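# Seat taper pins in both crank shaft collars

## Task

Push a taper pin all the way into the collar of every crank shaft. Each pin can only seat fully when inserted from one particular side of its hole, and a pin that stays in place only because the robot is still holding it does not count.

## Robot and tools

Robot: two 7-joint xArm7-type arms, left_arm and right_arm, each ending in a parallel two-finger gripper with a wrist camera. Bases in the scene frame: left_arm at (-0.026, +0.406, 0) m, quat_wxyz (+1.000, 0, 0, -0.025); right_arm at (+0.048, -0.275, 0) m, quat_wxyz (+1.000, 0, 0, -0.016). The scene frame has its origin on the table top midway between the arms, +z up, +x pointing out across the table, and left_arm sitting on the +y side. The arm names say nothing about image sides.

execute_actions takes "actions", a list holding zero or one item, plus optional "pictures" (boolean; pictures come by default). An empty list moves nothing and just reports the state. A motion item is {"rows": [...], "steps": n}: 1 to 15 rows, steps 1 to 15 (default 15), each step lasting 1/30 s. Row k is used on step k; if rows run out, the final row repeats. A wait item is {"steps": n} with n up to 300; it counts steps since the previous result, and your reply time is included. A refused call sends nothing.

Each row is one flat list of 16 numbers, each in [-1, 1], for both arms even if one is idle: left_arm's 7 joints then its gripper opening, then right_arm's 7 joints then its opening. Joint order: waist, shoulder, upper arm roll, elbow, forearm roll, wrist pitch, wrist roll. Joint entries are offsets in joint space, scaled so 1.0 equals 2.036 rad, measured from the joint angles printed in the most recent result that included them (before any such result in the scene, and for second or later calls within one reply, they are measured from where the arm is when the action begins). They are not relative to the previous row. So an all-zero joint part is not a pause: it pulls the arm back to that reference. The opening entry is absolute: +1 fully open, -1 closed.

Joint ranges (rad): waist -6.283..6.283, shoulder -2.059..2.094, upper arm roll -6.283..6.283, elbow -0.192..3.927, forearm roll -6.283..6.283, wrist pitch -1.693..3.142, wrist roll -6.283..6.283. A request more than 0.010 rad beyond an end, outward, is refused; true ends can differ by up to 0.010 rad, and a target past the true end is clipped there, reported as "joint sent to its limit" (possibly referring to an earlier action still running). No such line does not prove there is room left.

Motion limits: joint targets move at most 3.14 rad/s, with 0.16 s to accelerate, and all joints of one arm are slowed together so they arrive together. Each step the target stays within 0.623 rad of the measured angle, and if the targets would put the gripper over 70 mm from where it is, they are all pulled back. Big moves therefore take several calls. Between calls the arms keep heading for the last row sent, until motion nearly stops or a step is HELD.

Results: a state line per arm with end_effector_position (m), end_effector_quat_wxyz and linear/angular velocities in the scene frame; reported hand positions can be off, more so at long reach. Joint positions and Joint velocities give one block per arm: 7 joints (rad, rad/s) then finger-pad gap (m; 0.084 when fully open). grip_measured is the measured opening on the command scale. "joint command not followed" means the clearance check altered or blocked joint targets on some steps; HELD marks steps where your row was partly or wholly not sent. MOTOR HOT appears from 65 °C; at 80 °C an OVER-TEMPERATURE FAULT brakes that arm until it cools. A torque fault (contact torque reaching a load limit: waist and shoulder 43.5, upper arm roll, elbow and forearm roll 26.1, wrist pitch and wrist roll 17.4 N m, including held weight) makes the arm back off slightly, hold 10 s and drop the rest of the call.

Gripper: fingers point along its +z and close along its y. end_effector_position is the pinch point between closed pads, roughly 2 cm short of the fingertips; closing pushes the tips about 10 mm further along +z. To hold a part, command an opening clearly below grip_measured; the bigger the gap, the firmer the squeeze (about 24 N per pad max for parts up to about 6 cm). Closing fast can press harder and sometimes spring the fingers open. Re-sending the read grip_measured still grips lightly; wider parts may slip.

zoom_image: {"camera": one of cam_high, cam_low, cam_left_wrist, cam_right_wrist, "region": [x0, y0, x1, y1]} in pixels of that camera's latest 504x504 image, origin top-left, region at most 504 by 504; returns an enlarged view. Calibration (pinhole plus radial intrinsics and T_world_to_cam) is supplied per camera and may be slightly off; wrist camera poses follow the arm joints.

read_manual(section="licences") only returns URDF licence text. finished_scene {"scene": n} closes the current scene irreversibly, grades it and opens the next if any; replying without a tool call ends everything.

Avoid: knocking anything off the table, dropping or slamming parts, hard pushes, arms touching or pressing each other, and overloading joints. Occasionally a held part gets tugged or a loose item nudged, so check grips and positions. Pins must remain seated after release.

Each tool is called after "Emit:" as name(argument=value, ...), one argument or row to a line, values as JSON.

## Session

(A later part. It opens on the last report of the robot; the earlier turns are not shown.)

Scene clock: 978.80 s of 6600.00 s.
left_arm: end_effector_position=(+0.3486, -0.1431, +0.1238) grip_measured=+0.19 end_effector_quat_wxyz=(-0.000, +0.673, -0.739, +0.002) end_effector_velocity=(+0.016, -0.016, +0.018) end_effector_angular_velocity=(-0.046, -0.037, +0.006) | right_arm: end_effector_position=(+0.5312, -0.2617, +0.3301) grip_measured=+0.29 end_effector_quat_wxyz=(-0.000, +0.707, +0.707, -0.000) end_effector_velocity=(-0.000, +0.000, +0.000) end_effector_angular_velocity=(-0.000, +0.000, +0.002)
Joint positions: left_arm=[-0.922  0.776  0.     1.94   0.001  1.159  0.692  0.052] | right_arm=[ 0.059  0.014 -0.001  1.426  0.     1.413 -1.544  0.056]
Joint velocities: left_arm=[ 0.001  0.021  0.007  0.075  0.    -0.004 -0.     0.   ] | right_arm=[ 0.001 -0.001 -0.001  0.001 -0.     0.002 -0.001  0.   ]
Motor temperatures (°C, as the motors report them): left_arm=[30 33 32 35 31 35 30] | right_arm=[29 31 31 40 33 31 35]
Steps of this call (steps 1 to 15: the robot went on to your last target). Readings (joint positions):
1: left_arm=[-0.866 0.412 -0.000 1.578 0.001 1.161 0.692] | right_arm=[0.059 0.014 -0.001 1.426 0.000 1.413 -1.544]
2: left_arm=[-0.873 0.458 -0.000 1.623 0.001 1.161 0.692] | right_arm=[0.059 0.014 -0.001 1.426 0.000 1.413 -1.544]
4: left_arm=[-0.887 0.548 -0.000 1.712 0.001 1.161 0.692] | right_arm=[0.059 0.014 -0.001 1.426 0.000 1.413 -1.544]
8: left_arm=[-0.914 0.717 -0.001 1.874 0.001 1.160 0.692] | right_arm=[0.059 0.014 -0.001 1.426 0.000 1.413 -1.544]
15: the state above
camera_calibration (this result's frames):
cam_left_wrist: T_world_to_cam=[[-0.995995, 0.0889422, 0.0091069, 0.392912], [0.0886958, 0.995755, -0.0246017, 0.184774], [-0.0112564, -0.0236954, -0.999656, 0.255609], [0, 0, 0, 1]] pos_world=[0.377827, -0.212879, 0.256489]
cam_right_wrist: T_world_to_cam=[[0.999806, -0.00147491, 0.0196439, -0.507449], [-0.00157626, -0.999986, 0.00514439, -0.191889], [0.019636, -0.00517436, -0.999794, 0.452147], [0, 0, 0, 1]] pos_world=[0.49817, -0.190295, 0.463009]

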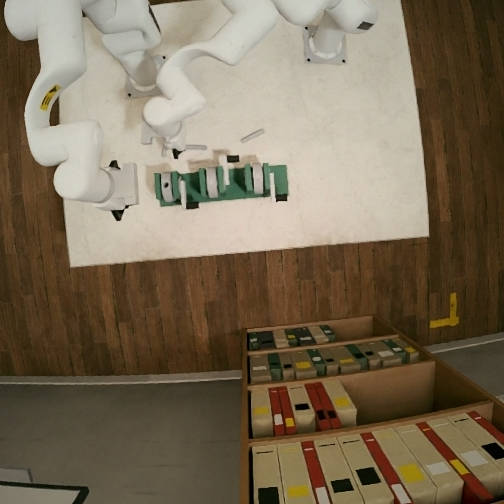

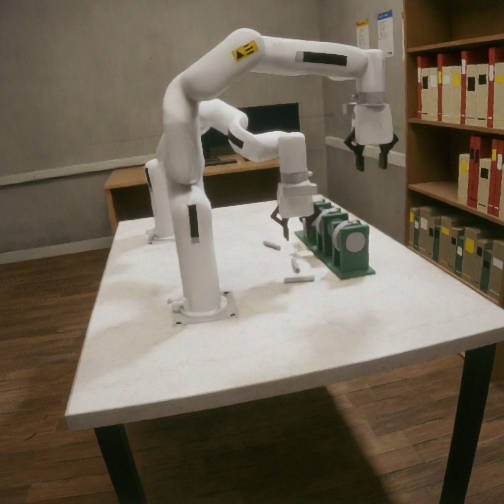

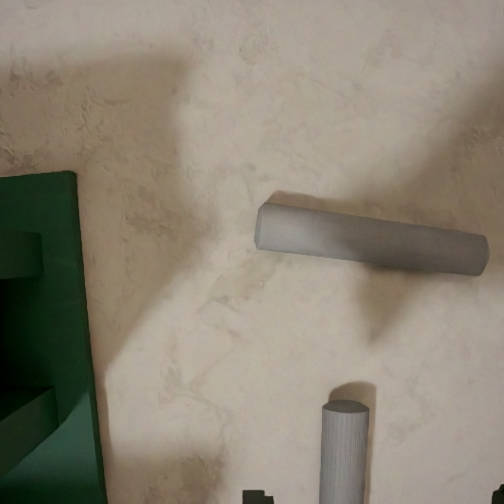

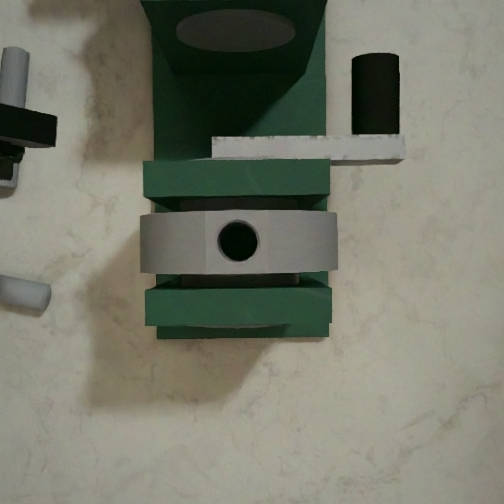

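Emit:
execute_actions(
  actions=[
    {"rows":[[-0.0022,0.03,0,-0.015,0,-0.045,0,0.2,0,0,0,0,0,0,0,0.3],[-0.0022,0.03,0,-0.015,0,-0.045,0,0.2,0,0,0,0,0,0,0,0.3],[-0.0022,0.03,0,-0.015,0,-0.045,0,0.2,0,0,0,0,0,0,0,0.3],[-0.0022,0.03,0,-0.015,0,-0.045,0,0.2,0,0,0,0,0,0,0,0.3],[-0.0022,0.052,0,-0.027,0,-0.078,0,0.2,0,0,0,0,0,0,0,0.3],[-0.0022,0.052,0,-0.027,0,-0.078,0,0.2,0,0,0,0,0,0,0,0.3],[-0.0022,0.0649,0,-0.0351,0,-0.0975,0,0.2,0,0,0,0,0,0,0,0.3]],"steps":15},
  ],
  pictures=false,
)

Emit:
execute_actions(
  actions=[
    {"steps":10},
  ],
)

Scene clock: 1005.80 s of 6600.00 s.
left_arm: end_effector_position=(+0.3462, -0.1448, +0.0248) grip_measured=+0.19 end_effector_quat_wxyz=(-0.000, +0.672, -0.741, +0.001) end_effector_velocity=(+0.013, -0.021, +0.020) end_effector_angular_velocity=(-0.077, -0.050, -0.002) | right_arm: end_effector_position=(+0.5312, -0.2617, +0.3301) grip_measured=+0.29 end_effector_quat_wxyz=(-0.000, +0.707, +0.707, -0.000) end_effector_velocity=(-0.001, +0.001, -0.001) end_effector_angular_velocity=(+0.000, +0.002, +0.001)
Joint positions: left_arm=[-0.927  0.904  0.     1.871  0.001  0.966  0.692  0.052] | right_arm=[ 0.059  0.014 -0.001  1.426  0.     1.413 -1.544  0.056]
Joint velocities: left_arm=[-0.001 -0.014 -0.001  0.015 -0.    -0.062  0.     0.   ] | right_arm=[ 0.001 -0.     0.001 -0.002  0.     0.     0.001 -0.   ]
Motor temperatures (°C, as the motors report them): left_arm=[30 34 32 36 31 35 30] | right_arm=[29 31 31 40 33 31 35]
Steps of this call (steps 1 to 15: the robot went on to your last target; steps 16 to 90: nothing new was sent; then 23.50 s passed at rest; steps 91 to 105: all 15 steps of this action). Readings (joint positions):
91: left_arm=[-0.924 0.784 -0.000 1.943 0.001 1.159 0.692] | right_arm=[0.059 0.014 -0.001 1.426 0.000 1.413 -1.544]
92: left_arm=[-0.924 0.786 -0.000 1.942 0.001 1.152 0.692] | right_arm=[0.059 0.014 -0.001 1.426 0.000 1.413 -1.544]
94: left_arm=[-0.925 0.803 0.000 1.932 0.001 1.115 0.692] | right_arm=[0.059 0.014 -0.001 1.426 0.000 1.413 -1.544]
98: left_arm=[-0.927 0.860 -0.000 1.896 0.001 1.034 0.692] | right_arm=[0.059 0.014 -0.001 1.426 0.000 1.413 -1.544]
105: the state above

Scene clock: 1006.13 s of 6600.00 s.
left_arm: end_effector_position=(+0.3457, -0.1442, +0.0218) grip_measured=+0.19 end_effector_quat_wxyz=(-0.000, +0.672, -0.741, -0.000) end_effector_velocity=(+0.001, -0.001, +0.001) end_effector_angular_velocity=(-0.004, -0.002, -0.000) | right_arm: end_effector_position=(+0.5312, -0.2617, +0.3301) grip_measured=+0.29 end_effector_quat_wxyz=(-0.000, +0.707, +0.707, -0.000) end_effector_velocity=(-0.000, -0.000, -0.000) end_effector_angular_velocity=(+0.000, +0.000, +0.000)
Joint positions: left_arm=[-0.927  0.908  0.     1.868  0.001  0.961  0.692  0.052] | right_arm=[ 0.059  0.014 -0.001  1.426  0.     1.413 -1.544  0.056]
Joint velocities: left_arm=[-0.     0.001 -0.     0.002 -0.    -0.003 -0.    -0.   ] | right_arm=[ 0.    -0.001 -0.001 -0.002  0.    -0.    -0.001  0.   ]
Motor temperatures (°C, as the motors report them): left_arm=[30 34 32 36 31 35 30] | right_arm=[29 31 31 40 33 31 35]
Steps of this call (steps 1 to 10: the robot went on to your last target). Readings (joint positions):
1: left_arm=[-0.927 0.904 0.000 1.871 0.001 0.964 0.692] | right_arm=[0.059 0.014 -0.001 1.426 0.000 1.413 -1.544]
2: left_arm=[-0.927 0.905 0.000 1.871 0.001 0.963 0.692] | right_arm=[0.059 0.014 -0.001 1.426 0.000 1.413 -1.544]
4: left_arm=[-0.927 0.906 0.000 1.869 0.001 0.962 0.692] | right_arm=[0.059 0.014 -0.001 1.426 0.000 1.413 -1.544]
8: left_arm=[-0.927 0.907 0.000 1.868 0.001 0.961 0.692] | right_arm=[0.059 0.014 -0.001 1.426 0.000 1.413 -1.544]
10: the state above
camera_calibration (this result's frames):
cam_left_wrist: T_world_to_cam=[[-0.995547, 0.0934788, 0.0121397, 0.39151], [0.0932116, 0.995425, -0.0209759, 0.181906], [-0.0140449, -0.0197509, -0.999706, 0.155103], [0, 0, 0, 1]] pos_world=[0.374989, -0.214608, 0.154121]
cam_right_wrist: T_world_to_cam=[[0.999806, -0.00147475, 0.0196439, -0.507449], [-0.00157608, -0.999986, 0.00514434, -0.191889], [0.019636, -0.0051743, -0.999794, 0.452147], [0, 0, 0, 1]] pos_world=[0.49817, -0.190295, 0.463009]

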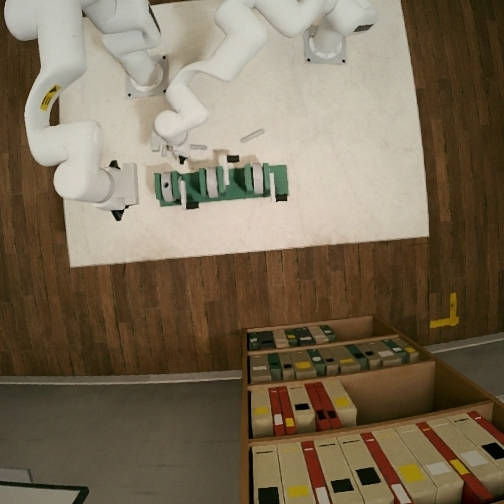

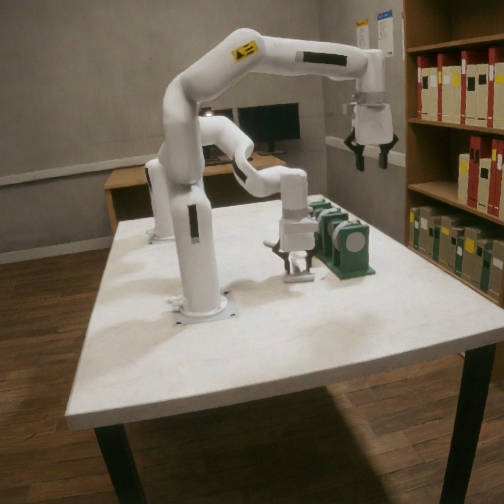

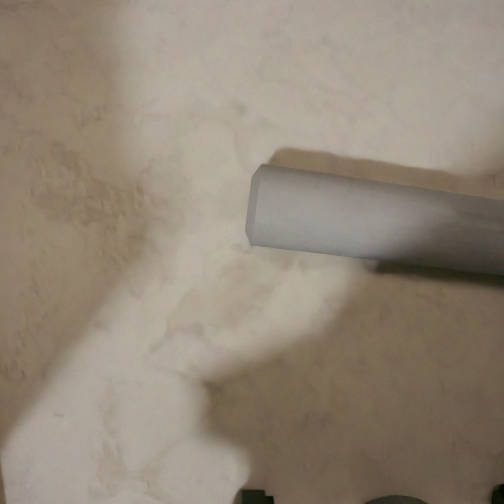

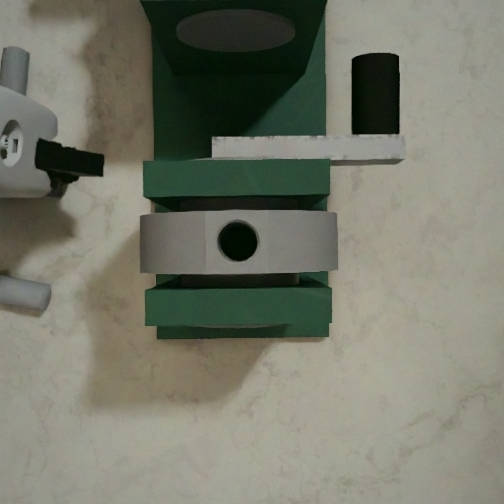

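Pin end appears just like before. Close.

Emit:
execute_actions(
  actions=[
    {"rows":[[0,0,0,0,0,0,0,0.0,0,0,0,0,0,0,0,0.3],[0,0,0,0,0,0,0,-0.15,0,0,0,0,0,0,0,0.3],[0,0,0,0,0,0,0,-0.3,0,0,0,0,0,0,0,0.3],[0,0,0,0,0,0,0,-0.4,0,0,0,0,0,0,0,0.3],[0,0,0,0,0,0,0,-0.5,0,0,0,0,0,0,0,0.3],[0,0,0,0,0,0,0,-0.55,0,0,0,0,0,0,0,0.3],[0,0,0,0,0,0,0,-0.6,0,0,0,0,0,0,0,0.3],[0,0,0,0,0,0,0,-0.65,0,0,0,0,0,0,0,0.3],[0,0,0,0,0,0,0,-0.7,0,0,0,0,0,0,0,0.3],[0,0,0,0,0,0,0,-0.75,0,0,0,0,0,0,0,0.3],[0,0,0,0,0,0,0,-0.8,0,0,0,0,0,0,0,0.3],[0,0,0,0,0,0,0,-0.85,0,0,0,0,0,0,0,0.3]],"steps":15},
  ],
  pictures=false,
)

Emit:
execute_actions(
  actions=[
    {"rows":[[0,-0.07,0,-0.05,0,0.02,0,-0.85,0,0,0,0,0,0,0,0.3],[0,-0.14,0,-0.1,0,0.04,0,-0.85,0,0,0,0,0,0,0,0.3],[0,-0.22,0,-0.16,0,0.06,0,-0.85,0,0,0,0,0,0,0,0.3],[0,-0.3,0,-0.22,0,0.085,0,-0.85,0,0,0,0,0,0,0,0.3],[0,-0.4046,0,-0.2885,0,0.1156,0,-0.85,0,0,0,0,0,0,0,0.3]],"steps":15},
  ],
  pictures=false,
)

Emit:
execute_actions(
  actions=[
    {"steps":10},
  ],
  pictures=false,
)

Scene clock: 1015.27 s of 6600.00 s.
left_arm: end_effector_position=(+0.3461, -0.1448, +0.0229) grip_measured=-0.61 end_effector_quat_wxyz=(-0.000, +0.672, -0.741, +0.001) end_effector_velocity=(-0.000, +0.001, -0.001) end_effector_angular_velocity=(+0.003, +0.001, +0.000) | right_arm: end_effector_position=(+0.5312, -0.2617, +0.3301) grip_measured=+0.29 end_effector_quat_wxyz=(-0.000, +0.707, +0.707, -0.000) end_effector_velocity=(-0.000, -0.001, +0.000) end_effector_angular_velocity=(-0.000, -0.001, -0.003)
Joint positions: left_arm=[-0.927  0.907  0.     1.869  0.001  0.961  0.692  0.017] | right_arm=[ 0.059  0.014 -0.001  1.426  0.     1.413 -1.544  0.056]
Joint velocities: left_arm=[ 0.     0.     0.    -0.001  0.001  0.001 -0.     0.   ] | right_arm=[-0.001 -0.002 -0.001 -0.001 -0.     0.     0.001 -0.   ]
Motor temperatures (°C, as the motors report them): left_arm=[30 34 32 37 31 35 30] | right_arm=[29 31 31 40 33 31 35]
Steps of this call (steps 1 to 15: the robot went on to your last target; steps 16 to 90: nothing new was sent; then 5.63 s passed at rest; steps 91 to 105: all 15 steps of this action). Readings (joint positions):
91: left_arm=[-0.927 0.908 0.000 1.868 0.001 0.961 0.692] | right_arm=[0.059 0.014 -0.001 1.426 0.000 1.413 -1.544]
92: left_arm=[-0.927 0.907 0.000 1.869 0.001 0.961 0.692] | right_arm=[0.059 0.014 -0.001 1.426 0.000 1.413 -1.544]
94: left_arm=[-0.927 0.907 0.000 1.869 0.001 0.961 0.692] | right_arm=[0.059 0.014 -0.001 1.426 0.000 1.413 -1.544]
98: left_arm=[-0.927 0.906 0.000 1.869 0.001 0.961 0.692] | right_arm=[0.059 0.014 -0.001 1.426 0.000 1.413 -1.544]
105: the state above

Scene clock: 1015.77 s of 6600.00 s.
left_arm: end_effector_position=(+0.2964, -0.0713, +0.1759) grip_measured=-0.61 end_effector_quat_wxyz=(-0.001, +0.672, -0.741, -0.006) end_effector_velocity=(-0.144, +0.213, +0.351) end_effector_angular_velocity=(-0.063, -0.042, +0.001) | right_arm: end_effector_position=(+0.5312, -0.2617, +0.3301) grip_measured=+0.29 end_effector_quat_wxyz=(-0.000, +0.707, +0.707, -0.000) end_effector_velocity=(+0.000, -0.002, -0.000) end_effector_angular_velocity=(-0.000, +0.001, -0.003)
Joint positions: left_arm=[-0.927  0.403  0.     1.5    0.001  1.109  0.692  0.017] | right_arm=[ 0.059  0.014 -0.001  1.426  0.     1.413 -1.544  0.056]
Joint velocities: left_arm=[ 0.    -1.255  0.    -0.841 -0.     0.339  0.    -0.   ] | right_arm=[-0.001  0.001 -0.003  0.    -0.     0.    -0.001  0.   ]
Motor temperatures (°C, as the motors report them): left_arm=[30 34 32 37 31 35 30] | right_arm=[29 31 31 40 33 31 35]
Steps of this call (steps 1 to 15: all 15 steps of this action). Readings (joint positions):
1: left_arm=[-0.927 0.906 0.000 1.869 0.001 0.961 0.692] | right_arm=[0.059 0.014 -0.001 1.426 0.000 1.413 -1.544]
2: left_arm=[-0.927 0.902 0.000 1.864 0.001 0.963 0.692] | right_arm=[0.059 0.014 -0.001 1.426 0.000 1.413 -1.544]
4: left_arm=[-0.927 0.862 0.000 1.822 0.001 0.978 0.692] | right_arm=[0.059 0.014 -0.001 1.426 0.000 1.413 -1.544]
8: left_arm=[-0.927 0.692 0.000 1.694 0.001 1.030 0.692] | right_arm=[0.059 0.014 -0.001 1.426 0.000 1.413 -1.544]
15: the state above

Scene clock: 1016.10 s of 6600.00 s.
left_arm: end_effector_position=(+0.2566, -0.0123, +0.2497) grip_measured=-0.61 end_effector_quat_wxyz=(+0.000, +0.672, -0.741, +0.003) end_effector_velocity=(-0.033, +0.051, -0.017) end_effector_angular_velocity=(+0.087, +0.058, +0.002) | right_arm: end_effector_position=(+0.5312, -0.2617, +0.3301) grip_measured=+0.29 end_effector_quat_wxyz=(-0.000, +0.707, +0.707, -0.000) end_effector_velocity=(+0.000, -0.001, +0.000) end_effector_angular_velocity=(+0.000, -0.001, -0.003)
Joint positions: left_arm=[-0.927  0.096  0.     1.294  0.001  1.192  0.692  0.017] | right_arm=[ 0.059  0.014 -0.001  1.426  0.     1.413 -1.544  0.056]
Joint velocities: left_arm=[ 0.001 -0.11   0.002 -0.162  0.001  0.052  0.001 -0.   ] | right_arm=[-0.     0.    -0.003  0.002  0.     0.001 -0.     0.   ]
Motor temperatures (°C, as the motors report them): left_arm=[30 34 32 37 31 35 30] | right_arm=[29 31 31 40 33 31 35]
Steps of this call (steps 1 to 10: the robot went on to your last target). Readings (joint positions):
1: left_arm=[-0.927 0.361 0.000 1.471 0.001 1.120 0.692] | right_arm=[0.059 0.014 -0.001 1.426 0.000 1.413 -1.544]
2: left_arm=[-0.927 0.319 0.000 1.443 0.001 1.132 0.692] | right_arm=[0.059 0.014 -0.001 1.426 0.000 1.413 -1.544]
4: left_arm=[-0.927 0.233 0.000 1.385 0.001 1.155 0.692] | right_arm=[0.059 0.014 -0.001 1.426 0.000 1.413 -1.544]
8: left_arm=[-0.927 0.111 0.000 1.307 0.001 1.187 0.692] | right_arm=[0.059 0.014 -0.001 1.426 0.000 1.413 -1.544]
10: the state above

Emit:
execute_actions(
  actions=[
    {"rows":[[0.13,-0.006,0,-0.0066,0,0.002,-0.11,-0.85,0,0,0,0,0,0,0,0.3],[0.27,-0.006,0,-0.0066,0,0.002,-0.22,-0.85,0,0,0,0,0,0,0,0.3],[0.406,-0.006,0,-0.0066,0,0.002,-0.34,-0.85,0,0,0,0,0,0,0,0.3]],"steps":15},
  ],
  pictures=false,
)

Emit:
execute_actions(
  actions=[
    {"steps":15},
  ],
  pictures=false,
)

Scene clock: 1022.30 s of 6600.00 s.
left_arm: end_effector_position=(+0.3902, +0.1286, +0.2504) grip_measured=-0.61 end_effector_quat_wxyz=(-0.000, +0.892, -0.453, +0.001) end_effector_velocity=(+0.254, +0.382, -0.001) end_effector_angular_velocity=(+0.000, +0.002, +1.646) | right_arm: end_effector_position=(+0.5312, -0.2617, +0.3301) grip_measured=+0.29 end_effector_quat_wxyz=(-0.000, +0.707, +0.707, -0.000) end_effector_velocity=(+0.000, -0.000, +0.000) end_effector_angular_velocity=(-0.001, -0.002, -0.000)
Joint positions: left_arm=[-0.54   0.084  0.002  1.281  0.001  1.196  0.351  0.017] | right_arm=[ 0.059  0.014 -0.001  1.426  0.     1.413 -1.544  0.056]
Joint velocities: left_arm=[ 0.917  0.    -0.002 -0.003  0.    -0.    -0.73  -0.   ] | right_arm=[ 0.    -0.001 -0.    -0.    -0.001 -0.001  0.     0.   ]
Motor temperatures (°C, as the motors report them): left_arm=[30 34 32 37 31 35 30] | right_arm=[29 31 31 40 33 31 35]
Steps of this call (steps 1 to 30: the robot went on to your last target; steps 31 to 90: nothing new was sent; then 2.70 s passed at rest; steps 91 to 105: all 15 steps of this action). Readings (joint positions):
91: left_arm=[-0.926 0.083 0.000 1.282 0.001 1.196 0.691] | right_arm=[0.059 0.014 -0.001 1.426 0.000 1.413 -1.544]
92: left_arm=[-0.921 0.083 -0.002 1.282 0.001 1.196 0.686] | right_arm=[0.059 0.014 -0.001 1.426 0.000 1.413 -1.544]
94: left_arm=[-0.881 0.083 -0.009 1.282 -0.000 1.196 0.645] | right_arm=[0.059 0.014 -0.001 1.426 0.000 1.413 -1.544]
98: left_arm=[-0.754 0.084 0.001 1.282 0.001 1.196 0.526] | right_arm=[0.059 0.014 -0.001 1.426 0.000 1.413 -1.544]
105: the state above

Scene clock: 1022.80 s of 6600.00 s.
left_arm: end_effector_position=(+0.4673, +0.3254, +0.2499) grip_measured=-0.61 end_effector_quat_wxyz=(-0.001, +0.996, -0.091, +0.000) end_effector_velocity=(+0.020, +0.127, -0.001) end_effector_angular_velocity=(-0.000, +0.003, +0.469) | right_arm: end_effector_position=(+0.5312, -0.2617, +0.3301) grip_measured=+0.29 end_effector_quat_wxyz=(-0.000, +0.707, +0.707, -0.000) end_effector_velocity=(-0.000, +0.001, -0.000) end_effector_angular_velocity=(-0.000, +0.001, +0.004)
Joint positions: left_arm=[-0.119  0.084  0.006  1.28   0.001  1.196  0.018  0.017] | right_arm=[ 0.059  0.014 -0.001  1.426  0.     1.413 -1.544  0.056]
Joint velocities: left_arm=[ 0.261  0.    -0.004 -0.003 -0.001  0.    -0.212  0.   ] | right_arm=[ 0.002 -0.     0.002  0.    -0.     0.001 -0.001  0.   ]
Motor temperatures (°C, as the motors report them): left_arm=[30 34 32 37 31 35 30] | right_arm=[29 31 31 40 33 31 35]
Steps of this call (steps 1 to 15: the robot went on to your last target). Readings (joint positions):
1: left_arm=[-0.509 0.084 0.002 1.281 0.001 1.196 0.327] | right_arm=[0.059 0.014 -0.001 1.426 0.000 1.413 -1.544]
2: left_arm=[-0.479 0.084 0.001 1.281 0.001 1.196 0.303] | right_arm=[0.059 0.014 -0.001 1.426 0.000 1.413 -1.544]
4: left_arm=[-0.417 0.084 0.001 1.281 0.001 1.196 0.254] | right_arm=[0.059 0.014 -0.001 1.426 0.000 1.413 -1.544]
8: left_arm=[-0.295 0.084 0.001 1.281 0.001 1.196 0.156] | right_arm=[0.059 0.014 -0.001 1.426 0.000 1.413 -1.544]
15: the state above

Emit:
execute_actions(
  actions=[
    {"rows":[[0.009,0.04,0,-0.015,0,-0.17,-0.009,-0.85,0,0,0,0,0,0,0,0.3],[0.009,0.08,0,-0.03,0,-0.34,-0.009,-0.85,0,0,0,0,0,0,0,0.3],[0.009,0.137,0,-0.0486,0,-0.568,-0.009,-0.85,0,0,0,0,0,0,0,0.3]],"steps":15},
  ],
  pictures=false,
)

Emit:
execute_actions(
  actions=[
    {"steps":12},
  ],
  pictures=false,
)

Scene clock: 1037.37 s of 6600.00 s.
left_arm: end_effector_position=(+0.6101, +0.3131, +0.1881) grip_measured=-0.61 end_effector_quat_wxyz=(+0.017, +0.965, -0.071, +0.250) end_effector_velocity=(+0.396, -0.055, +0.174) end_effector_angular_velocity=(-0.297, -2.048, +0.000) | right_arm: end_effector_position=(+0.5312, -0.2617, +0.3301) grip_measured=+0.29 end_effector_quat_wxyz=(-0.000, +0.707, +0.707, -0.000) end_effector_velocity=(+0.000, -0.000, -0.000) end_effector_angular_velocity=(-0.000, +0.000, -0.002)
Joint positions: left_arm=[-0.1    0.316  0.005  1.197  0.001  0.373 -0.     0.017] | right_arm=[ 0.059  0.014 -0.001  1.426  0.     1.413 -1.544  0.056]
Joint velocities: left_arm=[-0.     0.392  0.007 -0.121  0.001 -2.583 -0.001  0.   ] | right_arm=[ 0.     0.    -0.001 -0.    -0.    -0.001  0.002 -0.   ]
Motor temperatures (°C, as the motors report them): left_arm=[30 34 32 37 31 35 30] | right_arm=[29 31 31 40 33 31 35]
Steps of this call (steps 1 to 30: the robot went on to your last target; steps 31 to 90: nothing new was sent; then 11.07 s passed at rest; steps 91 to 105: all 15 steps of this action). Readings (joint positions):
91: left_arm=[-0.100 0.084 0.000 1.280 0.001 1.195 -0.000] | right_arm=[0.059 0.014 -0.001 1.426 0.000 1.413 -1.544]
92: left_arm=[-0.100 0.085 0.000 1.280 0.001 1.189 -0.000] | right_arm=[0.059 0.014 -0.001 1.426 0.000 1.413 -1.544]
94: left_arm=[-0.100 0.096 0.001 1.276 0.001 1.138 -0.000] | right_arm=[0.059 0.014 -0.001 1.426 0.000 1.413 -1.544]
98: left_arm=[-0.100 0.179 0.003 1.247 0.001 0.927 -0.000] | right_arm=[0.059 0.014 -0.001 1.426 0.000 1.413 -1.544]
105: the state above

Scene clock: 1037.77 s of 6600.00 s.
left_arm: end_effector_position=(+0.6531, +0.3071, +0.2192) grip_measured=-0.61 end_effector_quat_wxyz=(+0.026, +0.923, -0.068, +0.377) end_effector_velocity=(+0.004, -0.000, +0.002) end_effector_angular_velocity=(-0.005, -0.032, +0.001) | right_arm: end_effector_position=(+0.5312, -0.2617, +0.3301) grip_measured=+0.29 end_effector_quat_wxyz=(-0.000, +0.707, +0.707, -0.000) end_effector_velocity=(+0.000, -0.000, -0.000) end_effector_angular_velocity=(-0.000, +0.002, -0.001)
Joint positions: left_arm=[-0.1    0.362  0.006  1.182  0.001  0.044 -0.     0.017] | right_arm=[ 0.059  0.014 -0.001  1.426  0.     1.413 -1.544  0.056]
Joint velocities: left_arm=[ 0.     0.01   0.    -0.004  0.    -0.047 -0.001  0.   ] | right_arm=[-0.     0.001 -0.001  0.001  0.     0.001 -0.    -0.   ]
Motor temperatures (°C, as the motors report them): left_arm=[30 34 32 37 31 35 30] | right_arm=[29 31 31 40 33 31 35]
Steps of this call (steps 1 to 12: the robot went on to your last target). Readings (joint positions):
1: left_arm=[-0.100 0.328 0.005 1.193 0.001 0.291 -0.000] | right_arm=[0.059 0.014 -0.001 1.426 0.000 1.413 -1.544]
2: left_arm=[-0.100 0.338 0.006 1.191 0.001 0.219 -0.000] | right_arm=[0.059 0.014 -0.001 1.426 0.000 1.413 -1.544]
4: left_arm=[-0.100 0.351 0.006 1.187 0.001 0.123 -0.000] | right_arm=[0.059 0.014 -0.001 1.426 0.000 1.413 -1.544]
8: left_arm=[-0.100 0.359 0.006 1.183 0.001 0.058 -0.000] | right_arm=[0.059 0.014 -0.001 1.426 0.000 1.413 -1.544]
12: the state above

Emit:
execute_actions(
  actions=[
    {"rows":[[0,0.08,-0.003,0.06,0,-0.15,0,-0.85,0,0,0,0,0,0,0,0.3],[0,0.16,-0.003,0.12,0,-0.3,0,-0.85,0,0,0,0,0,0,0,0.3],[0,0.2529,-0.003,0.1798,0,-0.4636,0,-0.85,0,0,0,0,0,0,0,0.3]],"steps":15},
  ],
  pictures=false,
)

Emit:
execute_actions(
  actions=[
    {"steps":15},
  ],
  pictures=false,
)

Scene clock: 1043.37 s of 6600.00 s.
left_arm: end_effector_position=(+0.7504, +0.2884, +0.2575) grip_measured=-0.61 end_effector_quat_wxyz=(+0.051, +0.733, -0.056, +0.676) end_effector_velocity=(-0.007, -0.002, +0.144) end_effector_angular_velocity=(-0.146, -0.934, -0.004) | right_arm: end_effector_position=(+0.5312, -0.2617, +0.3301) grip_measured=+0.29 end_effector_quat_wxyz=(-0.000, +0.707, +0.707, -0.000) end_effector_velocity=(+0.000, -0.001, +0.000) end_effector_angular_velocity=(-0.000, -0.001, -0.002)
Joint positions: left_arm=[-0.1    0.847  0.     1.521  0.001 -0.816 -0.     0.017] | right_arm=[ 0.059  0.014 -0.001  1.426  0.     1.413 -1.544  0.056]
Joint velocities: left_arm=[-0.     0.346 -0.005  0.309 -0.    -0.982 -0.    -0.   ] | right_arm=[-0.    -0.    -0.001  0.001 -0.     0.     0.    -0.   ]
Motor temperatures (°C, as the motors report them): left_arm=[30 34 32 37 31 35 30] | right_arm=[29 31 31 40 33 31 35]
Steps of this call (steps 1 to 30: the robot went on to your last target; steps 31 to 90: nothing new was sent; then 2.10 s passed at rest; steps 91 to 105: all 15 steps of this action). Readings (joint positions):
91: left_arm=[-0.100 0.363 0.006 1.181 0.001 0.039 -0.000] | right_arm=[0.059 0.014 -0.001 1.426 0.000 1.413 -1.544]
92: left_arm=[-0.100 0.366 0.006 1.184 0.001 0.033 -0.000] | right_arm=[0.059 0.014 -0.001 1.426 0.000 1.413 -1.544]
94: left_arm=[-0.100 0.391 0.005 1.205 0.001 -0.018 -0.000] | right_arm=[0.059 0.014 -0.001 1.426 0.000 1.413 -1.544]
98: left_arm=[-0.100 0.576 0.003 1.343 0.001 -0.286 -0.000] | right_arm=[0.059 0.014 -0.001 1.426 0.000 1.413 -1.544]
105: the state above

Scene clock: 1043.87 s of 6600.00 s.
left_arm: end_effector_position=(+0.7489, +0.2883, +0.2706) grip_measured=-0.61 end_effector_quat_wxyz=(+0.053, +0.705, -0.054, +0.705) end_effector_velocity=(-0.000, -0.000, -0.001) end_effector_angular_velocity=(+0.000, -0.003, +0.000) | right_arm: end_effector_position=(+0.5312, -0.2617, +0.3301) grip_measured=+0.29 end_effector_quat_wxyz=(-0.000, +0.707, +0.707, -0.000) end_effector_velocity=(-0.000, +0.000, +0.000) end_effector_angular_velocity=(+0.000, +0.000, +0.001)
Joint positions: left_arm=[-0.1    0.876 -0.     1.548  0.001 -0.899 -0.     0.017] | right_arm=[ 0.059  0.014 -0.001  1.426  0.     1.413 -1.544  0.056]
Joint velocities: left_arm=[-0.     0.004 -0.     0.002 -0.    -0.005  0.001 -0.   ] | right_arm=[ 0.001 -0.    -0.     0.001  0.     0.001 -0.    -0.   ]
Motor temperatures (°C, as the motors report them): left_arm=[30 34 32 37 31 35 30] | right_arm=[29 31 31 40 33 31 35]
Steps of this call (steps 1 to 15: the robot went on to your last target). Readings (joint positions):
1: left_arm=[-0.100 0.856 0.000 1.530 0.001 -0.843 -0.000] | right_arm=[0.059 0.014 -0.001 1.426 0.000 1.413 -1.544]
2: left_arm=[-0.100 0.862 0.000 1.536 0.001 -0.861 -0.000] | right_arm=[0.059 0.014 -0.001 1.426 0.000 1.413 -1.544]
4: left_arm=[-0.100 0.867 -0.000 1.543 0.001 -0.881 -0.000] | right_arm=[0.059 0.014 -0.001 1.426 0.000 1.413 -1.544]
8: left_arm=[-0.100 0.872 -0.000 1.547 0.001 -0.895 -0.000] | right_arm=[0.059 0.014 -0.001 1.426 0.000 1.413 -1.544]
15: the state above

Emit:
execute_actions(
  actions=[
    {"rows":[[-0.09,0,0,0,0,0,0,-0.85,0,0,0,0,0,0,0,0.3],[-0.18,0,0,0,0,0,0,-0.85,0,0,0,0,0,0,0,0.3],[-0.27,0,0,0,0,0,0,-0.85,0,0,0,0,0,0,0,0.3],[-0.3456,0,0,0,0,0,0,-0.85,0,0,0,0,0,0,0,0.3]],"steps":15},
  ],
  pictures=false,
)

Emit:
execute_actions(
  actions=[
    {"steps":30},
  ],
)

Emit:
zoom_image(
  camera="cam_right_wrist",
  region=[160, 160, 320, 320],
)

Scene clock: 1051.47 s of 6600.00 s.
left_arm: end_effector_position=(+0.6854, +0.0770, +0.2704) grip_measured=-0.61 end_effector_quat_wxyz=(+0.152, +0.690, -0.152, +0.691) end_effector_velocity=(-0.212, -0.459, +0.000) end_effector_angular_velocity=(+0.000, +0.000, -0.645) | right_arm: end_effector_position=(+0.5312, -0.2617, +0.3301) grip_measured=+0.29 end_effector_quat_wxyz=(-0.000, +0.707, +0.707, -0.000) end_effector_velocity=(-0.000, -0.001, +0.000) end_effector_angular_velocity=(-0.000, -0.000, -0.001)
Joint positions: left_arm=[-0.382  0.876 -0.001  1.548  0.001 -0.899 -0.     0.017] | right_arm=[ 0.059  0.014 -0.001  1.426  0.     1.413 -1.544  0.056]
Joint velocities: left_arm=[-0.645 -0.001  0.     0.    -0.     0.001 -0.    -0.   ] | right_arm=[-0.001 -0.001  0.    -0.    -0.     0.001  0.    -0.   ]
Motor temperatures (°C, as the motors report them): left_arm=[30 34 32 37 31 35 30] | right_arm=[29 31 31 40 33 31 35]
Steps of this call (steps 1 to 15: the robot went on to your last target; steps 16 to 90: nothing new was sent; then 4.10 s passed at rest; steps 91 to 105: all 15 steps of this action). Readings (joint positions):
91: left_arm=[-0.101 0.876 -0.000 1.548 0.001 -0.899 -0.000] | right_arm=[0.059 0.014 -0.001 1.426 0.000 1.413 -1.544]
92: left_arm=[-0.105 0.876 0.002 1.548 0.001 -0.899 -0.000] | right_arm=[0.059 0.014 -0.001 1.426 0.000 1.413 -1.544]
94: left_arm=[-0.137 0.876 0.008 1.548 -0.000 -0.899 -0.000] | right_arm=[0.059 0.014 -0.001 1.426 0.000 1.413 -1.544]
98: left_arm=[-0.231 0.876 -0.001 1.548 0.001 -0.899 -0.000] | right_arm=[0.059 0.014 -0.001 1.426 0.000 1.413 -1.544]
105: the state above

Scene clock: 1052.47 s of 6600.00 s.
left_arm: end_effector_position=(+0.4902, -0.1837, +0.2706) grip_measured=-0.61 end_effector_quat_wxyz=(+0.292, +0.644, -0.293, +0.644) end_effector_velocity=(-0.019, -0.016, +0.000) end_effector_angular_velocity=(-0.007, +0.007, -0.033) | right_arm: end_effector_position=(+0.5312, -0.2617, +0.3301) grip_measured=+0.29 end_effector_quat_wxyz=(-0.000, +0.707, +0.707, -0.000) end_effector_velocity=(+0.001, -0.001, +0.001) end_effector_angular_velocity=(-0.000, -0.003, -0.001)
Joint positions: left_arm=[-0.802  0.876  0.001  1.548  0.001 -0.899 -0.     0.017] | right_arm=[ 0.059  0.014 -0.001  1.426  0.     1.413 -1.544  0.056]
Joint velocities: left_arm=[-0.021 -0.001 -0.015 -0.001  0.003 -0.001  0.     0.   ] | right_arm=[-0.    -0.001 -0.002  0.001 -0.    -0.002 -0.001  0.   ]
Motor temperatures (°C, as the motors report them): left_arm=[30 34 32 37 31 35 30] | right_arm=[29 31 31 40 33 31 35]
Steps of this call (steps 1 to 30: the robot went on to your last target). Readings (joint positions):
1: left_arm=[-0.404 0.876 -0.001 1.548 0.001 -0.899 -0.000] | right_arm=[0.059 0.014 -0.001 1.426 0.000 1.413 -1.544]
2: left_arm=[-0.425 0.876 -0.001 1.548 0.001 -0.899 -0.000] | right_arm=[0.059 0.014 -0.001 1.426 0.000 1.413 -1.544]
4: left_arm=[-0.468 0.876 -0.001 1.548 0.001 -0.899 -0.000] | right_arm=[0.059 0.014 -0.001 1.426 0.000 1.413 -1.544]
8: left_arm=[-0.554 0.876 -0.001 1.548 0.001 -0.899 -0.000] | right_arm=[0.059 0.014 -0.001 1.426 0.000 1.413 -1.544]
30: the state above
camera_calibration (this result's frames):
cam_left_wrist: T_world_to_cam=[[-0.760883, -0.64888, 0.00347508, 0.286919], [0.0115959, -0.0189517, -0.999753, 0.33149], [0.648786, -0.760655, 0.0219444, -0.332449], [0, 0, 0, 1]] pos_world=[0.430156, -0.0604211, 0.337706]
cam_right_wrist: T_world_to_cam=[[0.999806, -0.00147537, 0.0196436, -0.507449], [-0.00157671, -0.999986, 0.00514461, -0.191889], [0.0196358, -0.00517458, -0.999794, 0.452147], [0, 0, 0, 1]] pos_world=[0.49817, -0.190295, 0.463009]

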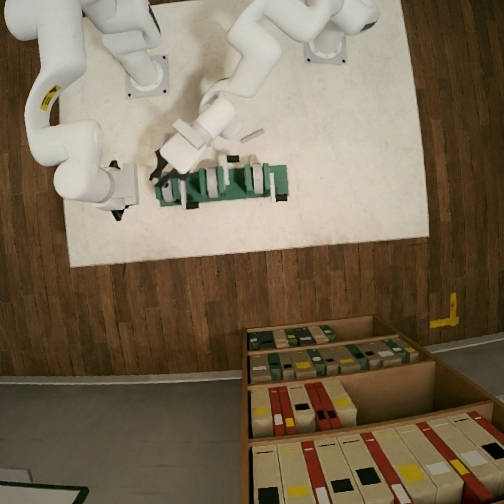

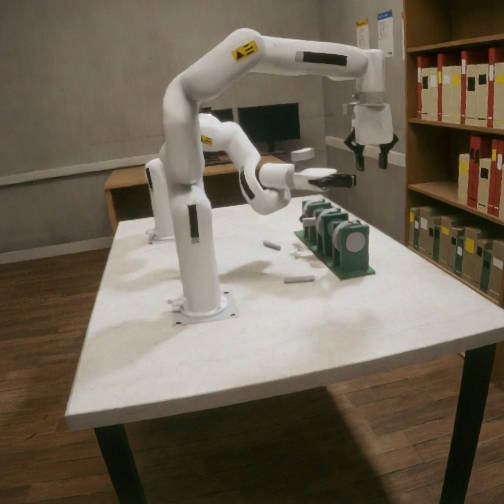

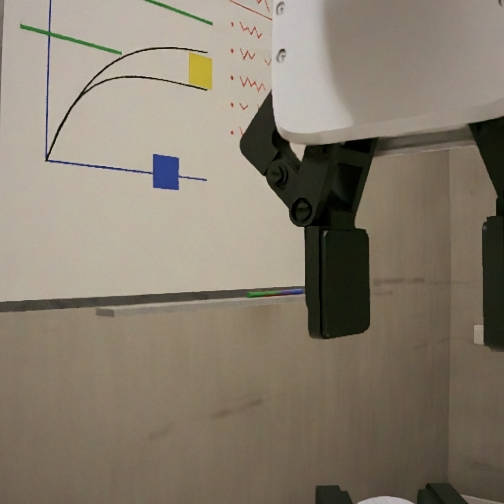

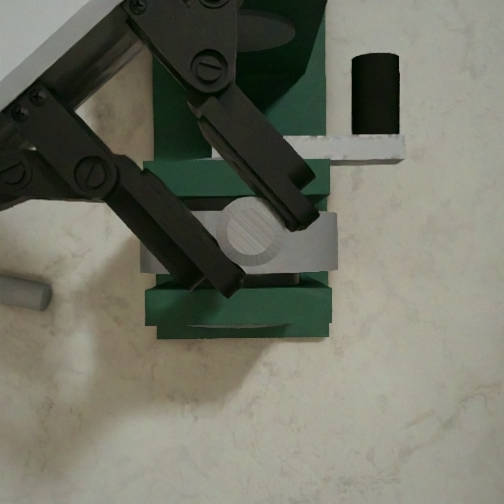

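Region (160, 160, 320, 320) of cam_right_wrist's 504x504 image, scaled by 3.150, with more detail than that image has.

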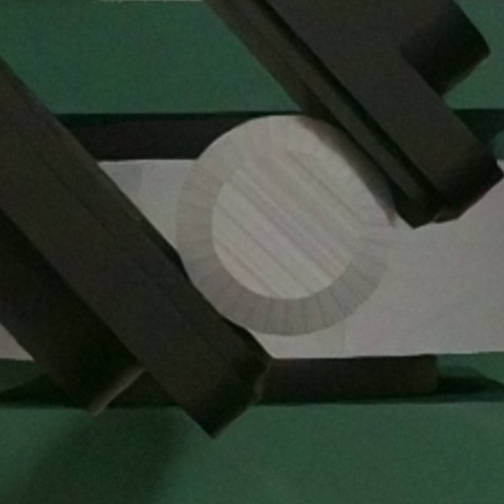

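Emit:
execute_actions(
  actions=[
    {"rows":[[-0.0018,0.013,0,0.004,0,-0.009,0,-0.85,0,0,0,0,0,0,0,0.3],[-0.0018,0.013,0,0.004,0,-0.009,0,-0.85,0,0,0,0,0,0,0,0.3],[-0.0018,0.026,0,0.008,0,-0.018,0,-0.85,0,0,0,0,0,0,0,0.3],[-0.0018,0.026,0,0.008,0,-0.018,0,-0.85,0,0,0,0,0,0,0,0.3],[-0.0018,0.0382,0,0.0117,0,-0.0265,0,-0.85,0,0,0,0,0,0,0,0.3]],"steps":15},
  ],
  pictures=false,
)

Emit:
execute_actions(
  actions=[
    {"steps":15},
  ],
)

Emit:
zoom_image(
  camera="cam_right_wrist",
  region=[160, 160, 320, 320],
)

Scene clock: 1068.30 s of 6600.00 s.
left_arm: end_effector_position=(+0.4871, -0.1846, +0.2375) grip_measured=-0.61 end_effector_quat_wxyz=(+0.293, +0.642, -0.293, +0.644) end_effector_velocity=(-0.000, -0.000, +0.003) end_effector_angular_velocity=(-0.009, -0.005, -0.001) | right_arm: end_effector_position=(+0.5312, -0.2617, +0.3301) grip_measured=+0.29 end_effector_quat_wxyz=(-0.000, +0.707, +0.707, -0.000) end_effector_velocity=(-0.000, +0.000, -0.000) end_effector_angular_velocity=(-0.000, -0.000, +0.001)
Joint positions: left_arm=[-0.805  0.951  0.001  1.572  0.001 -0.953 -0.     0.017] | right_arm=[ 0.059  0.014 -0.001  1.426  0.     1.413 -1.544  0.056]
Joint velocities: left_arm=[-0.001  0.002 -0.     0.004 -0.    -0.008 -0.002 -0.   ] | right_arm=[ 0.    -0.001  0.001 -0.002 -0.    -0.001  0.     0.   ]
Motor temperatures (°C, as the motors report them): left_arm=[30 34 32 37 31 35 30] | right_arm=[29 31 31 40 33 31 35]
Steps of this call (steps 1 to 15: the robot went on to your last target; steps 16 to 90: nothing new was sent; then 12.33 s passed at rest; steps 91 to 105: all 15 steps of this action). Readings (joint positions):
91: left_arm=[-0.804 0.876 -0.000 1.548 0.001 -0.899 -0.000] | right_arm=[0.059 0.014 -0.001 1.426 0.000 1.413 -1.544]
92: left_arm=[-0.804 0.880 0.000 1.550 0.001 -0.904 -0.000] | right_arm=[0.059 0.014 -0.001 1.426 0.000 1.413 -1.544]
94: left_arm=[-0.805 0.896 0.001 1.557 0.001 -0.916 -0.000] | right_arm=[0.059 0.014 -0.001 1.426 0.000 1.413 -1.544]
98: left_arm=[-0.805 0.942 0.001 1.565 0.001 -0.942 -0.000] | right_arm=[0.059 0.014 -0.001 1.426 0.000 1.413 -1.544]
105: the state above

Scene clock: 1068.80 s of 6600.00 s.
left_arm: end_effector_position=(+0.4870, -0.1845, +0.2357) grip_measured=-0.61 end_effector_quat_wxyz=(+0.293, +0.643, -0.294, +0.644) end_effector_velocity=(-0.000, +0.000, -0.001) end_effector_angular_velocity=(+0.002, +0.001, -0.000) | right_arm: end_effector_position=(+0.5312, -0.2617, +0.3301) grip_measured=+0.29 end_effector_quat_wxyz=(-0.000, +0.707, +0.707, -0.000) end_effector_velocity=(+0.000, +0.001, +0.000) end_effector_angular_velocity=(-0.000, -0.000, +0.005)
Joint positions: left_arm=[-0.805  0.953  0.001  1.571  0.001 -0.953 -0.     0.017] | right_arm=[ 0.059  0.014 -0.001  1.426  0.     1.413 -1.544  0.056]
Joint velocities: left_arm=[ 0.     0.001 -0.    -0.001  0.     0.     0.001 -0.   ] | right_arm=[ 0.001  0.001  0.001  0.001 -0.    -0.    -0.003  0.   ]
Motor temperatures (°C, as the motors report them): left_arm=[30 34 32 37 31 35 30] | right_arm=[29 31 31 40 33 31 35]
Steps of this call (steps 1 to 15: the robot went on to your last target). Readings (joint positions):
1: left_arm=[-0.805 0.952 0.001 1.572 0.001 -0.953 -0.000] | right_arm=[0.059 0.014 -0.001 1.426 0.000 1.413 -1.544]
2: left_arm=[-0.805 0.952 0.001 1.572 0.001 -0.953 -0.000] | right_arm=[0.059 0.014 -0.001 1.426 0.000 1.413 -1.544]
4: left_arm=[-0.805 0.953 0.001 1.572 0.001 -0.953 -0.000] | right_arm=[0.059 0.014 -0.001 1.426 0.000 1.413 -1.544]
8: left_arm=[-0.805 0.953 0.001 1.571 0.001 -0.953 -0.000] | right_arm=[0.059 0.014 -0.001 1.426 0.000 1.413 -1.544]
15: the state above
All arms were judged still, so your last target was given up. Only a new action makes them travel on or press farther. Fingers that are still opening or closing keep moving.
camera_calibration (this result's frames):
cam_left_wrist: T_world_to_cam=[[-0.763311, -0.646022, 0.00347734, 0.285839], [0.0115877, -0.0190728, -0.999751, 0.296592], [0.645927, -0.763081, 0.0220444, -0.329217], [0, 0, 0, 1]] pos_world=[0.427397, -0.0609036, 0.302782]
cam_right_wrist: T_world_to_cam=[[0.999806, -0.00147539, 0.0196441, -0.507449], [-0.00157674, -0.999986, 0.00514454, -0.191888], [0.0196362, -0.00517451, -0.999794, 0.452147], [0, 0, 0, 1]] pos_world=[0.49817, -0.190295, 0.463009]

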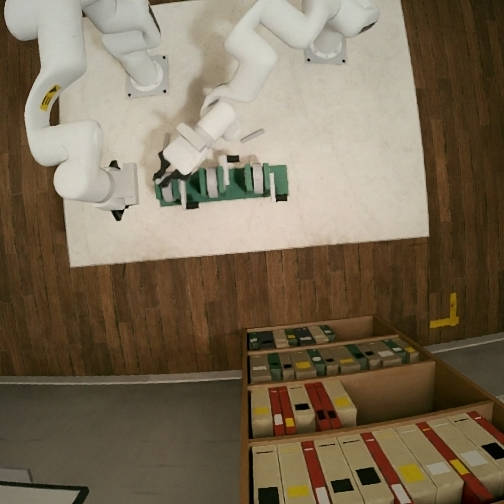

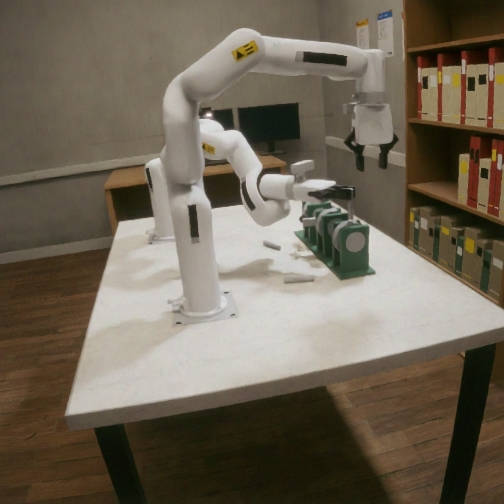

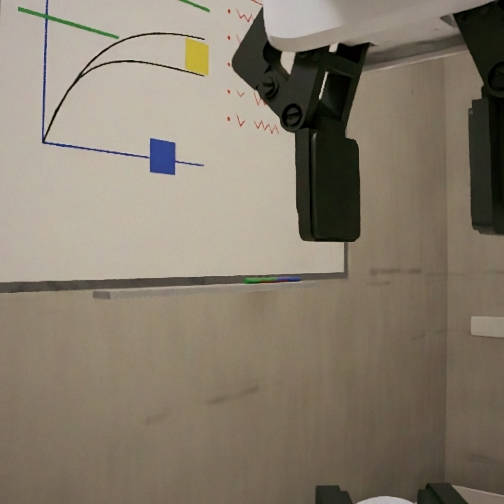

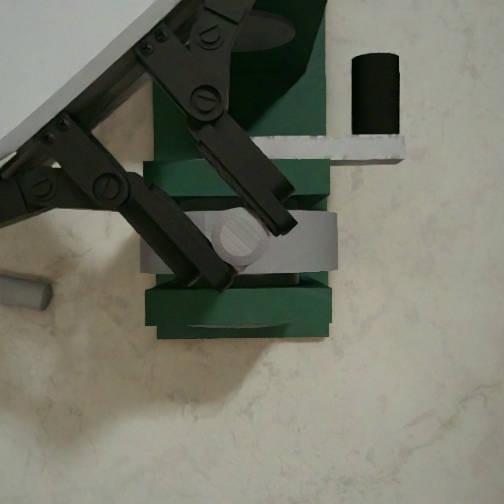

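Region (160, 160, 320, 320) of cam_right_wrist's 504x504 image, scaled by 3.150, with more detail than that image has.

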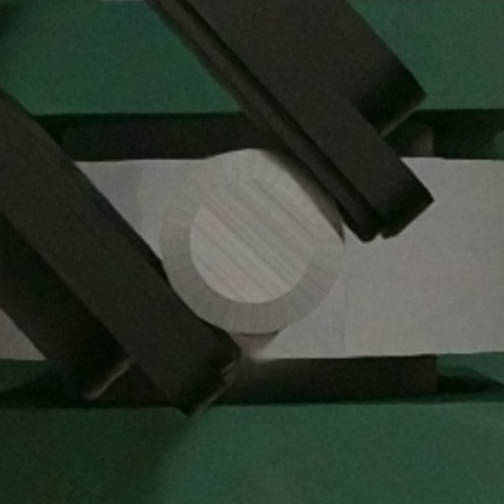

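Emit:
execute_actions(
  actions=[
    {"rows":[[-0.0003,0.006,0,0.0028,0,-0.0032,0,-0.85,0,0,0,0,0,0,0,0.3],[-0.0003,0.006,0,0.0028,0,-0.0032,0,-0.85,0,0,0,0,0,0,0,0.3],[-0.0003,0.006,0,0.0028,0,-0.0032,0,-0.85,0,0,0,0,0,0,0,0.3],[-0.0003,0.012,0,0.0055,0,-0.0065,0,-0.85,0,0,0,0,0,0,0,0.3],[-0.0003,0.012,0,0.0055,0,-0.0065,0,-0.85,0,0,0,0,0,0,0,0.3],[-0.0003,0.012,0,0.0055,0,-0.0065,0,-0.85,0,0,0,0,0,0,0,0.3],[-0.0003,0.018,0,0.0083,0,-0.0097,0,-0.85,0,0,0,0,0,0,0,0.3],[-0.0003,0.018,0,0.0083,0,-0.0097,0,-0.85,0,0,0,0,0,0,0,0.3],[-0.0003,0.018,0,0.0083,0,-0.0097,0,-0.85,0,0,0,0,0,0,0,0.3],[-0.0003,0.0239,0,0.011,0,-0.0129,0,-0.85,0,0,0,0,0,0,0,0.3]],"steps":15},
  ],
  pictures=false,
)

Emit:
execute_actions(
  actions=[
    {"steps":15},
  ],
)

Emit:
zoom_image(
  camera="cam_right_wrist",
  region=[160, 160, 320, 320],
)

Scene clock: 1082.20 s of 6600.00 s.
left_arm: end_effector_position=(+0.4862, -0.1842, +0.2137) grip_measured=-0.61 end_effector_quat_wxyz=(+0.293, +0.645, -0.295, +0.642) end_effector_velocity=(-0.000, +0.002, -0.024) end_effector_angular_velocity=(+0.014, +0.011, +0.001) | right_arm: end_effector_position=(+0.5312, -0.2617, +0.3301) grip_measured=+0.29 end_effector_quat_wxyz=(-0.000, +0.707, +0.707, -0.000) end_effector_velocity=(-0.000, -0.000, -0.000) end_effector_angular_velocity=(+0.000, -0.000, -0.003)
Joint positions: left_arm=[-0.806  1.002  0.001  1.591  0.001 -0.977 -0.     0.017] | right_arm=[ 0.059  0.014 -0.001  1.426  0.     1.413 -1.544  0.056]
Joint velocities: left_arm=[ 0.001  0.041  0.001  0.008  0.001 -0.015 -0.    -0.   ] | right_arm=[ 0.    -0.001 -0.001 -0.001  0.    -0.     0.002 -0.   ]
Motor temperatures (°C, as the motors report them): left_arm=[30 34 32 36 31 35 30] | right_arm=[29 31 31 40 33 31 35]
Steps of this call (steps 1 to 90: nothing new was sent; then 9.90 s passed at rest; steps 91 to 105: all 15 steps of this action). Readings (joint positions):
91: left_arm=[-0.805 0.954 0.001 1.572 0.001 -0.953 -0.000] | right_arm=[0.059 0.014 -0.001 1.426 0.000 1.413 -1.544]
92: left_arm=[-0.806 0.956 0.001 1.574 0.001 -0.955 -0.000] | right_arm=[0.059 0.014 -0.001 1.426 0.000 1.413 -1.544]
94: left_arm=[-0.806 0.962 0.001 1.576 0.001 -0.958 -0.000] | right_arm=[0.059 0.014 -0.001 1.426 0.000 1.413 -1.544]
98: left_arm=[-0.806 0.978 0.001 1.583 0.001 -0.967 -0.000] | right_arm=[0.059 0.014 -0.001 1.426 0.000 1.413 -1.544]
105: the state above

Scene clock: 1082.70 s of 6600.00 s.
left_arm: end_effector_position=(+0.4863, -0.1845, +0.2156) grip_measured=-0.61 end_effector_quat_wxyz=(+0.293, +0.643, -0.294, +0.643) end_effector_velocity=(+0.000, -0.000, -0.000) end_effector_angular_velocity=(-0.000, -0.001, -0.000) | right_arm: end_effector_position=(+0.5312, -0.2617, +0.3301) grip_measured=+0.29 end_effector_quat_wxyz=(-0.000, +0.707, +0.707, -0.000) end_effector_velocity=(+0.000, -0.000, +0.001) end_effector_angular_velocity=(+0.000, -0.002, -0.001)
Joint positions: left_arm=[-0.806  1.002  0.001  1.594  0.001 -0.979 -0.     0.017] | right_arm=[ 0.059  0.014 -0.001  1.426  0.     1.413 -1.544  0.056]
Joint velocities: left_arm=[-0.     0.002 -0.     0.002 -0.    -0.001  0.001 -0.   ] | right_arm=[-0.    -0.001  0.     0.001  0.    -0.     0.     0.   ]
Motor temperatures (°C, as the motors report them): left_arm=[30 34 32 36 31 35 30] | right_arm=[29 31 31 40 33 31 35]
Steps of this call (steps 1 to 15: the robot went on to your last target). Readings (joint positions):
1: left_arm=[-0.806 1.002 0.001 1.591 0.001 -0.977 -0.000] | right_arm=[0.059 0.014 -0.001 1.426 0.000 1.413 -1.544]
2: left_arm=[-0.806 1.002 0.001 1.592 0.001 -0.978 -0.000] | right_arm=[0.059 0.014 -0.001 1.426 0.000 1.413 -1.544]
4: left_arm=[-0.806 1.002 0.001 1.593 0.001 -0.978 -0.000] | right_arm=[0.059 0.014 -0.001 1.426 0.000 1.413 -1.544]
8: left_arm=[-0.806 1.002 0.001 1.594 0.001 -0.979 -0.000] | right_arm=[0.059 0.014 -0.001 1.426 0.000 1.413 -1.544]
15: the state above
All arms were judged still, so your last target was given up. Only a new action makes them travel on or press farther. Fingers that are still opening or closing keep moving.
camera_calibration (this result's frames):
cam_left_wrist: T_world_to_cam=[[-0.763729, -0.645528, 0.00347317, 0.285716], [0.0115424, -0.019035, -0.999752, 0.276583], [0.645434, -0.7635, 0.0219885, -0.328213], [0, 0, 0, 1]] pos_world=[0.426857, -0.0608878, 0.282739]
cam_right_wrist: T_world_to_cam=[[0.999806, -0.00147528, 0.0196441, -0.507449], [-0.00157663, -0.999986, 0.00514449, -0.191888], [0.0196362, -0.00517446, -0.999794, 0.452147], [0, 0, 0, 1]] pos_world=[0.49817, -0.190295, 0.463009]

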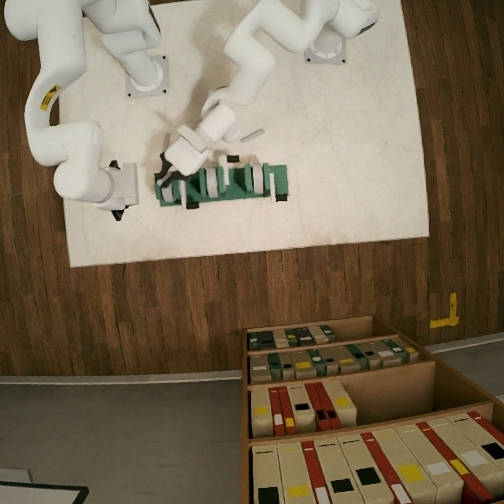

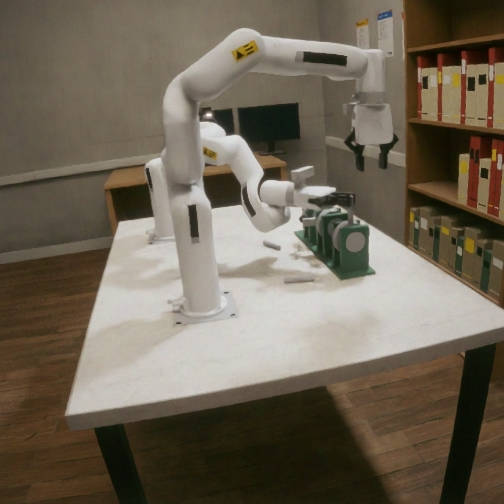

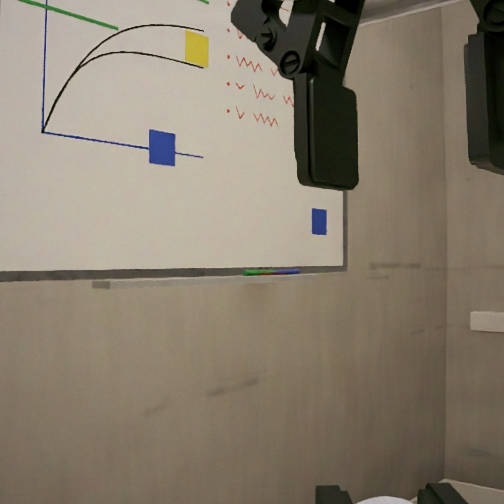

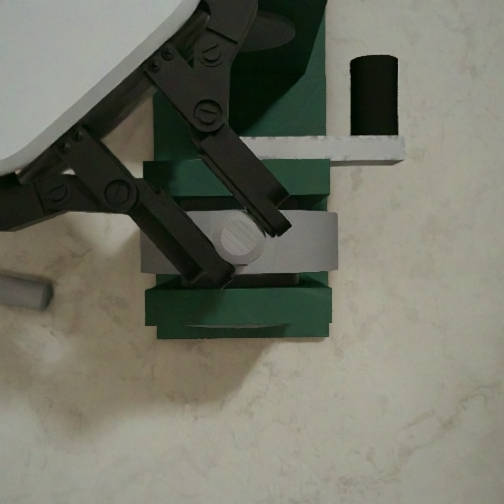

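Region (160, 160, 320, 320) of cam_right_wrist's 504x504 image, scaled by 3.150, with more detail than that image has.

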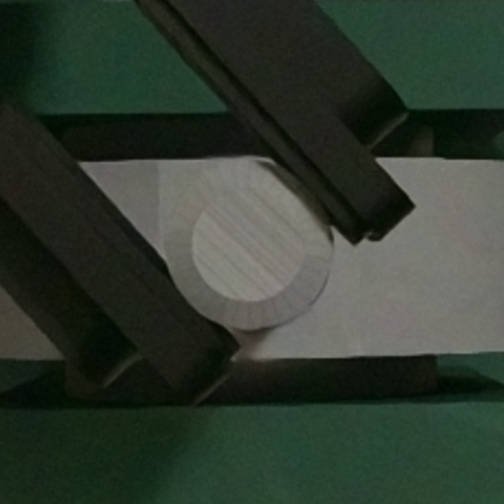

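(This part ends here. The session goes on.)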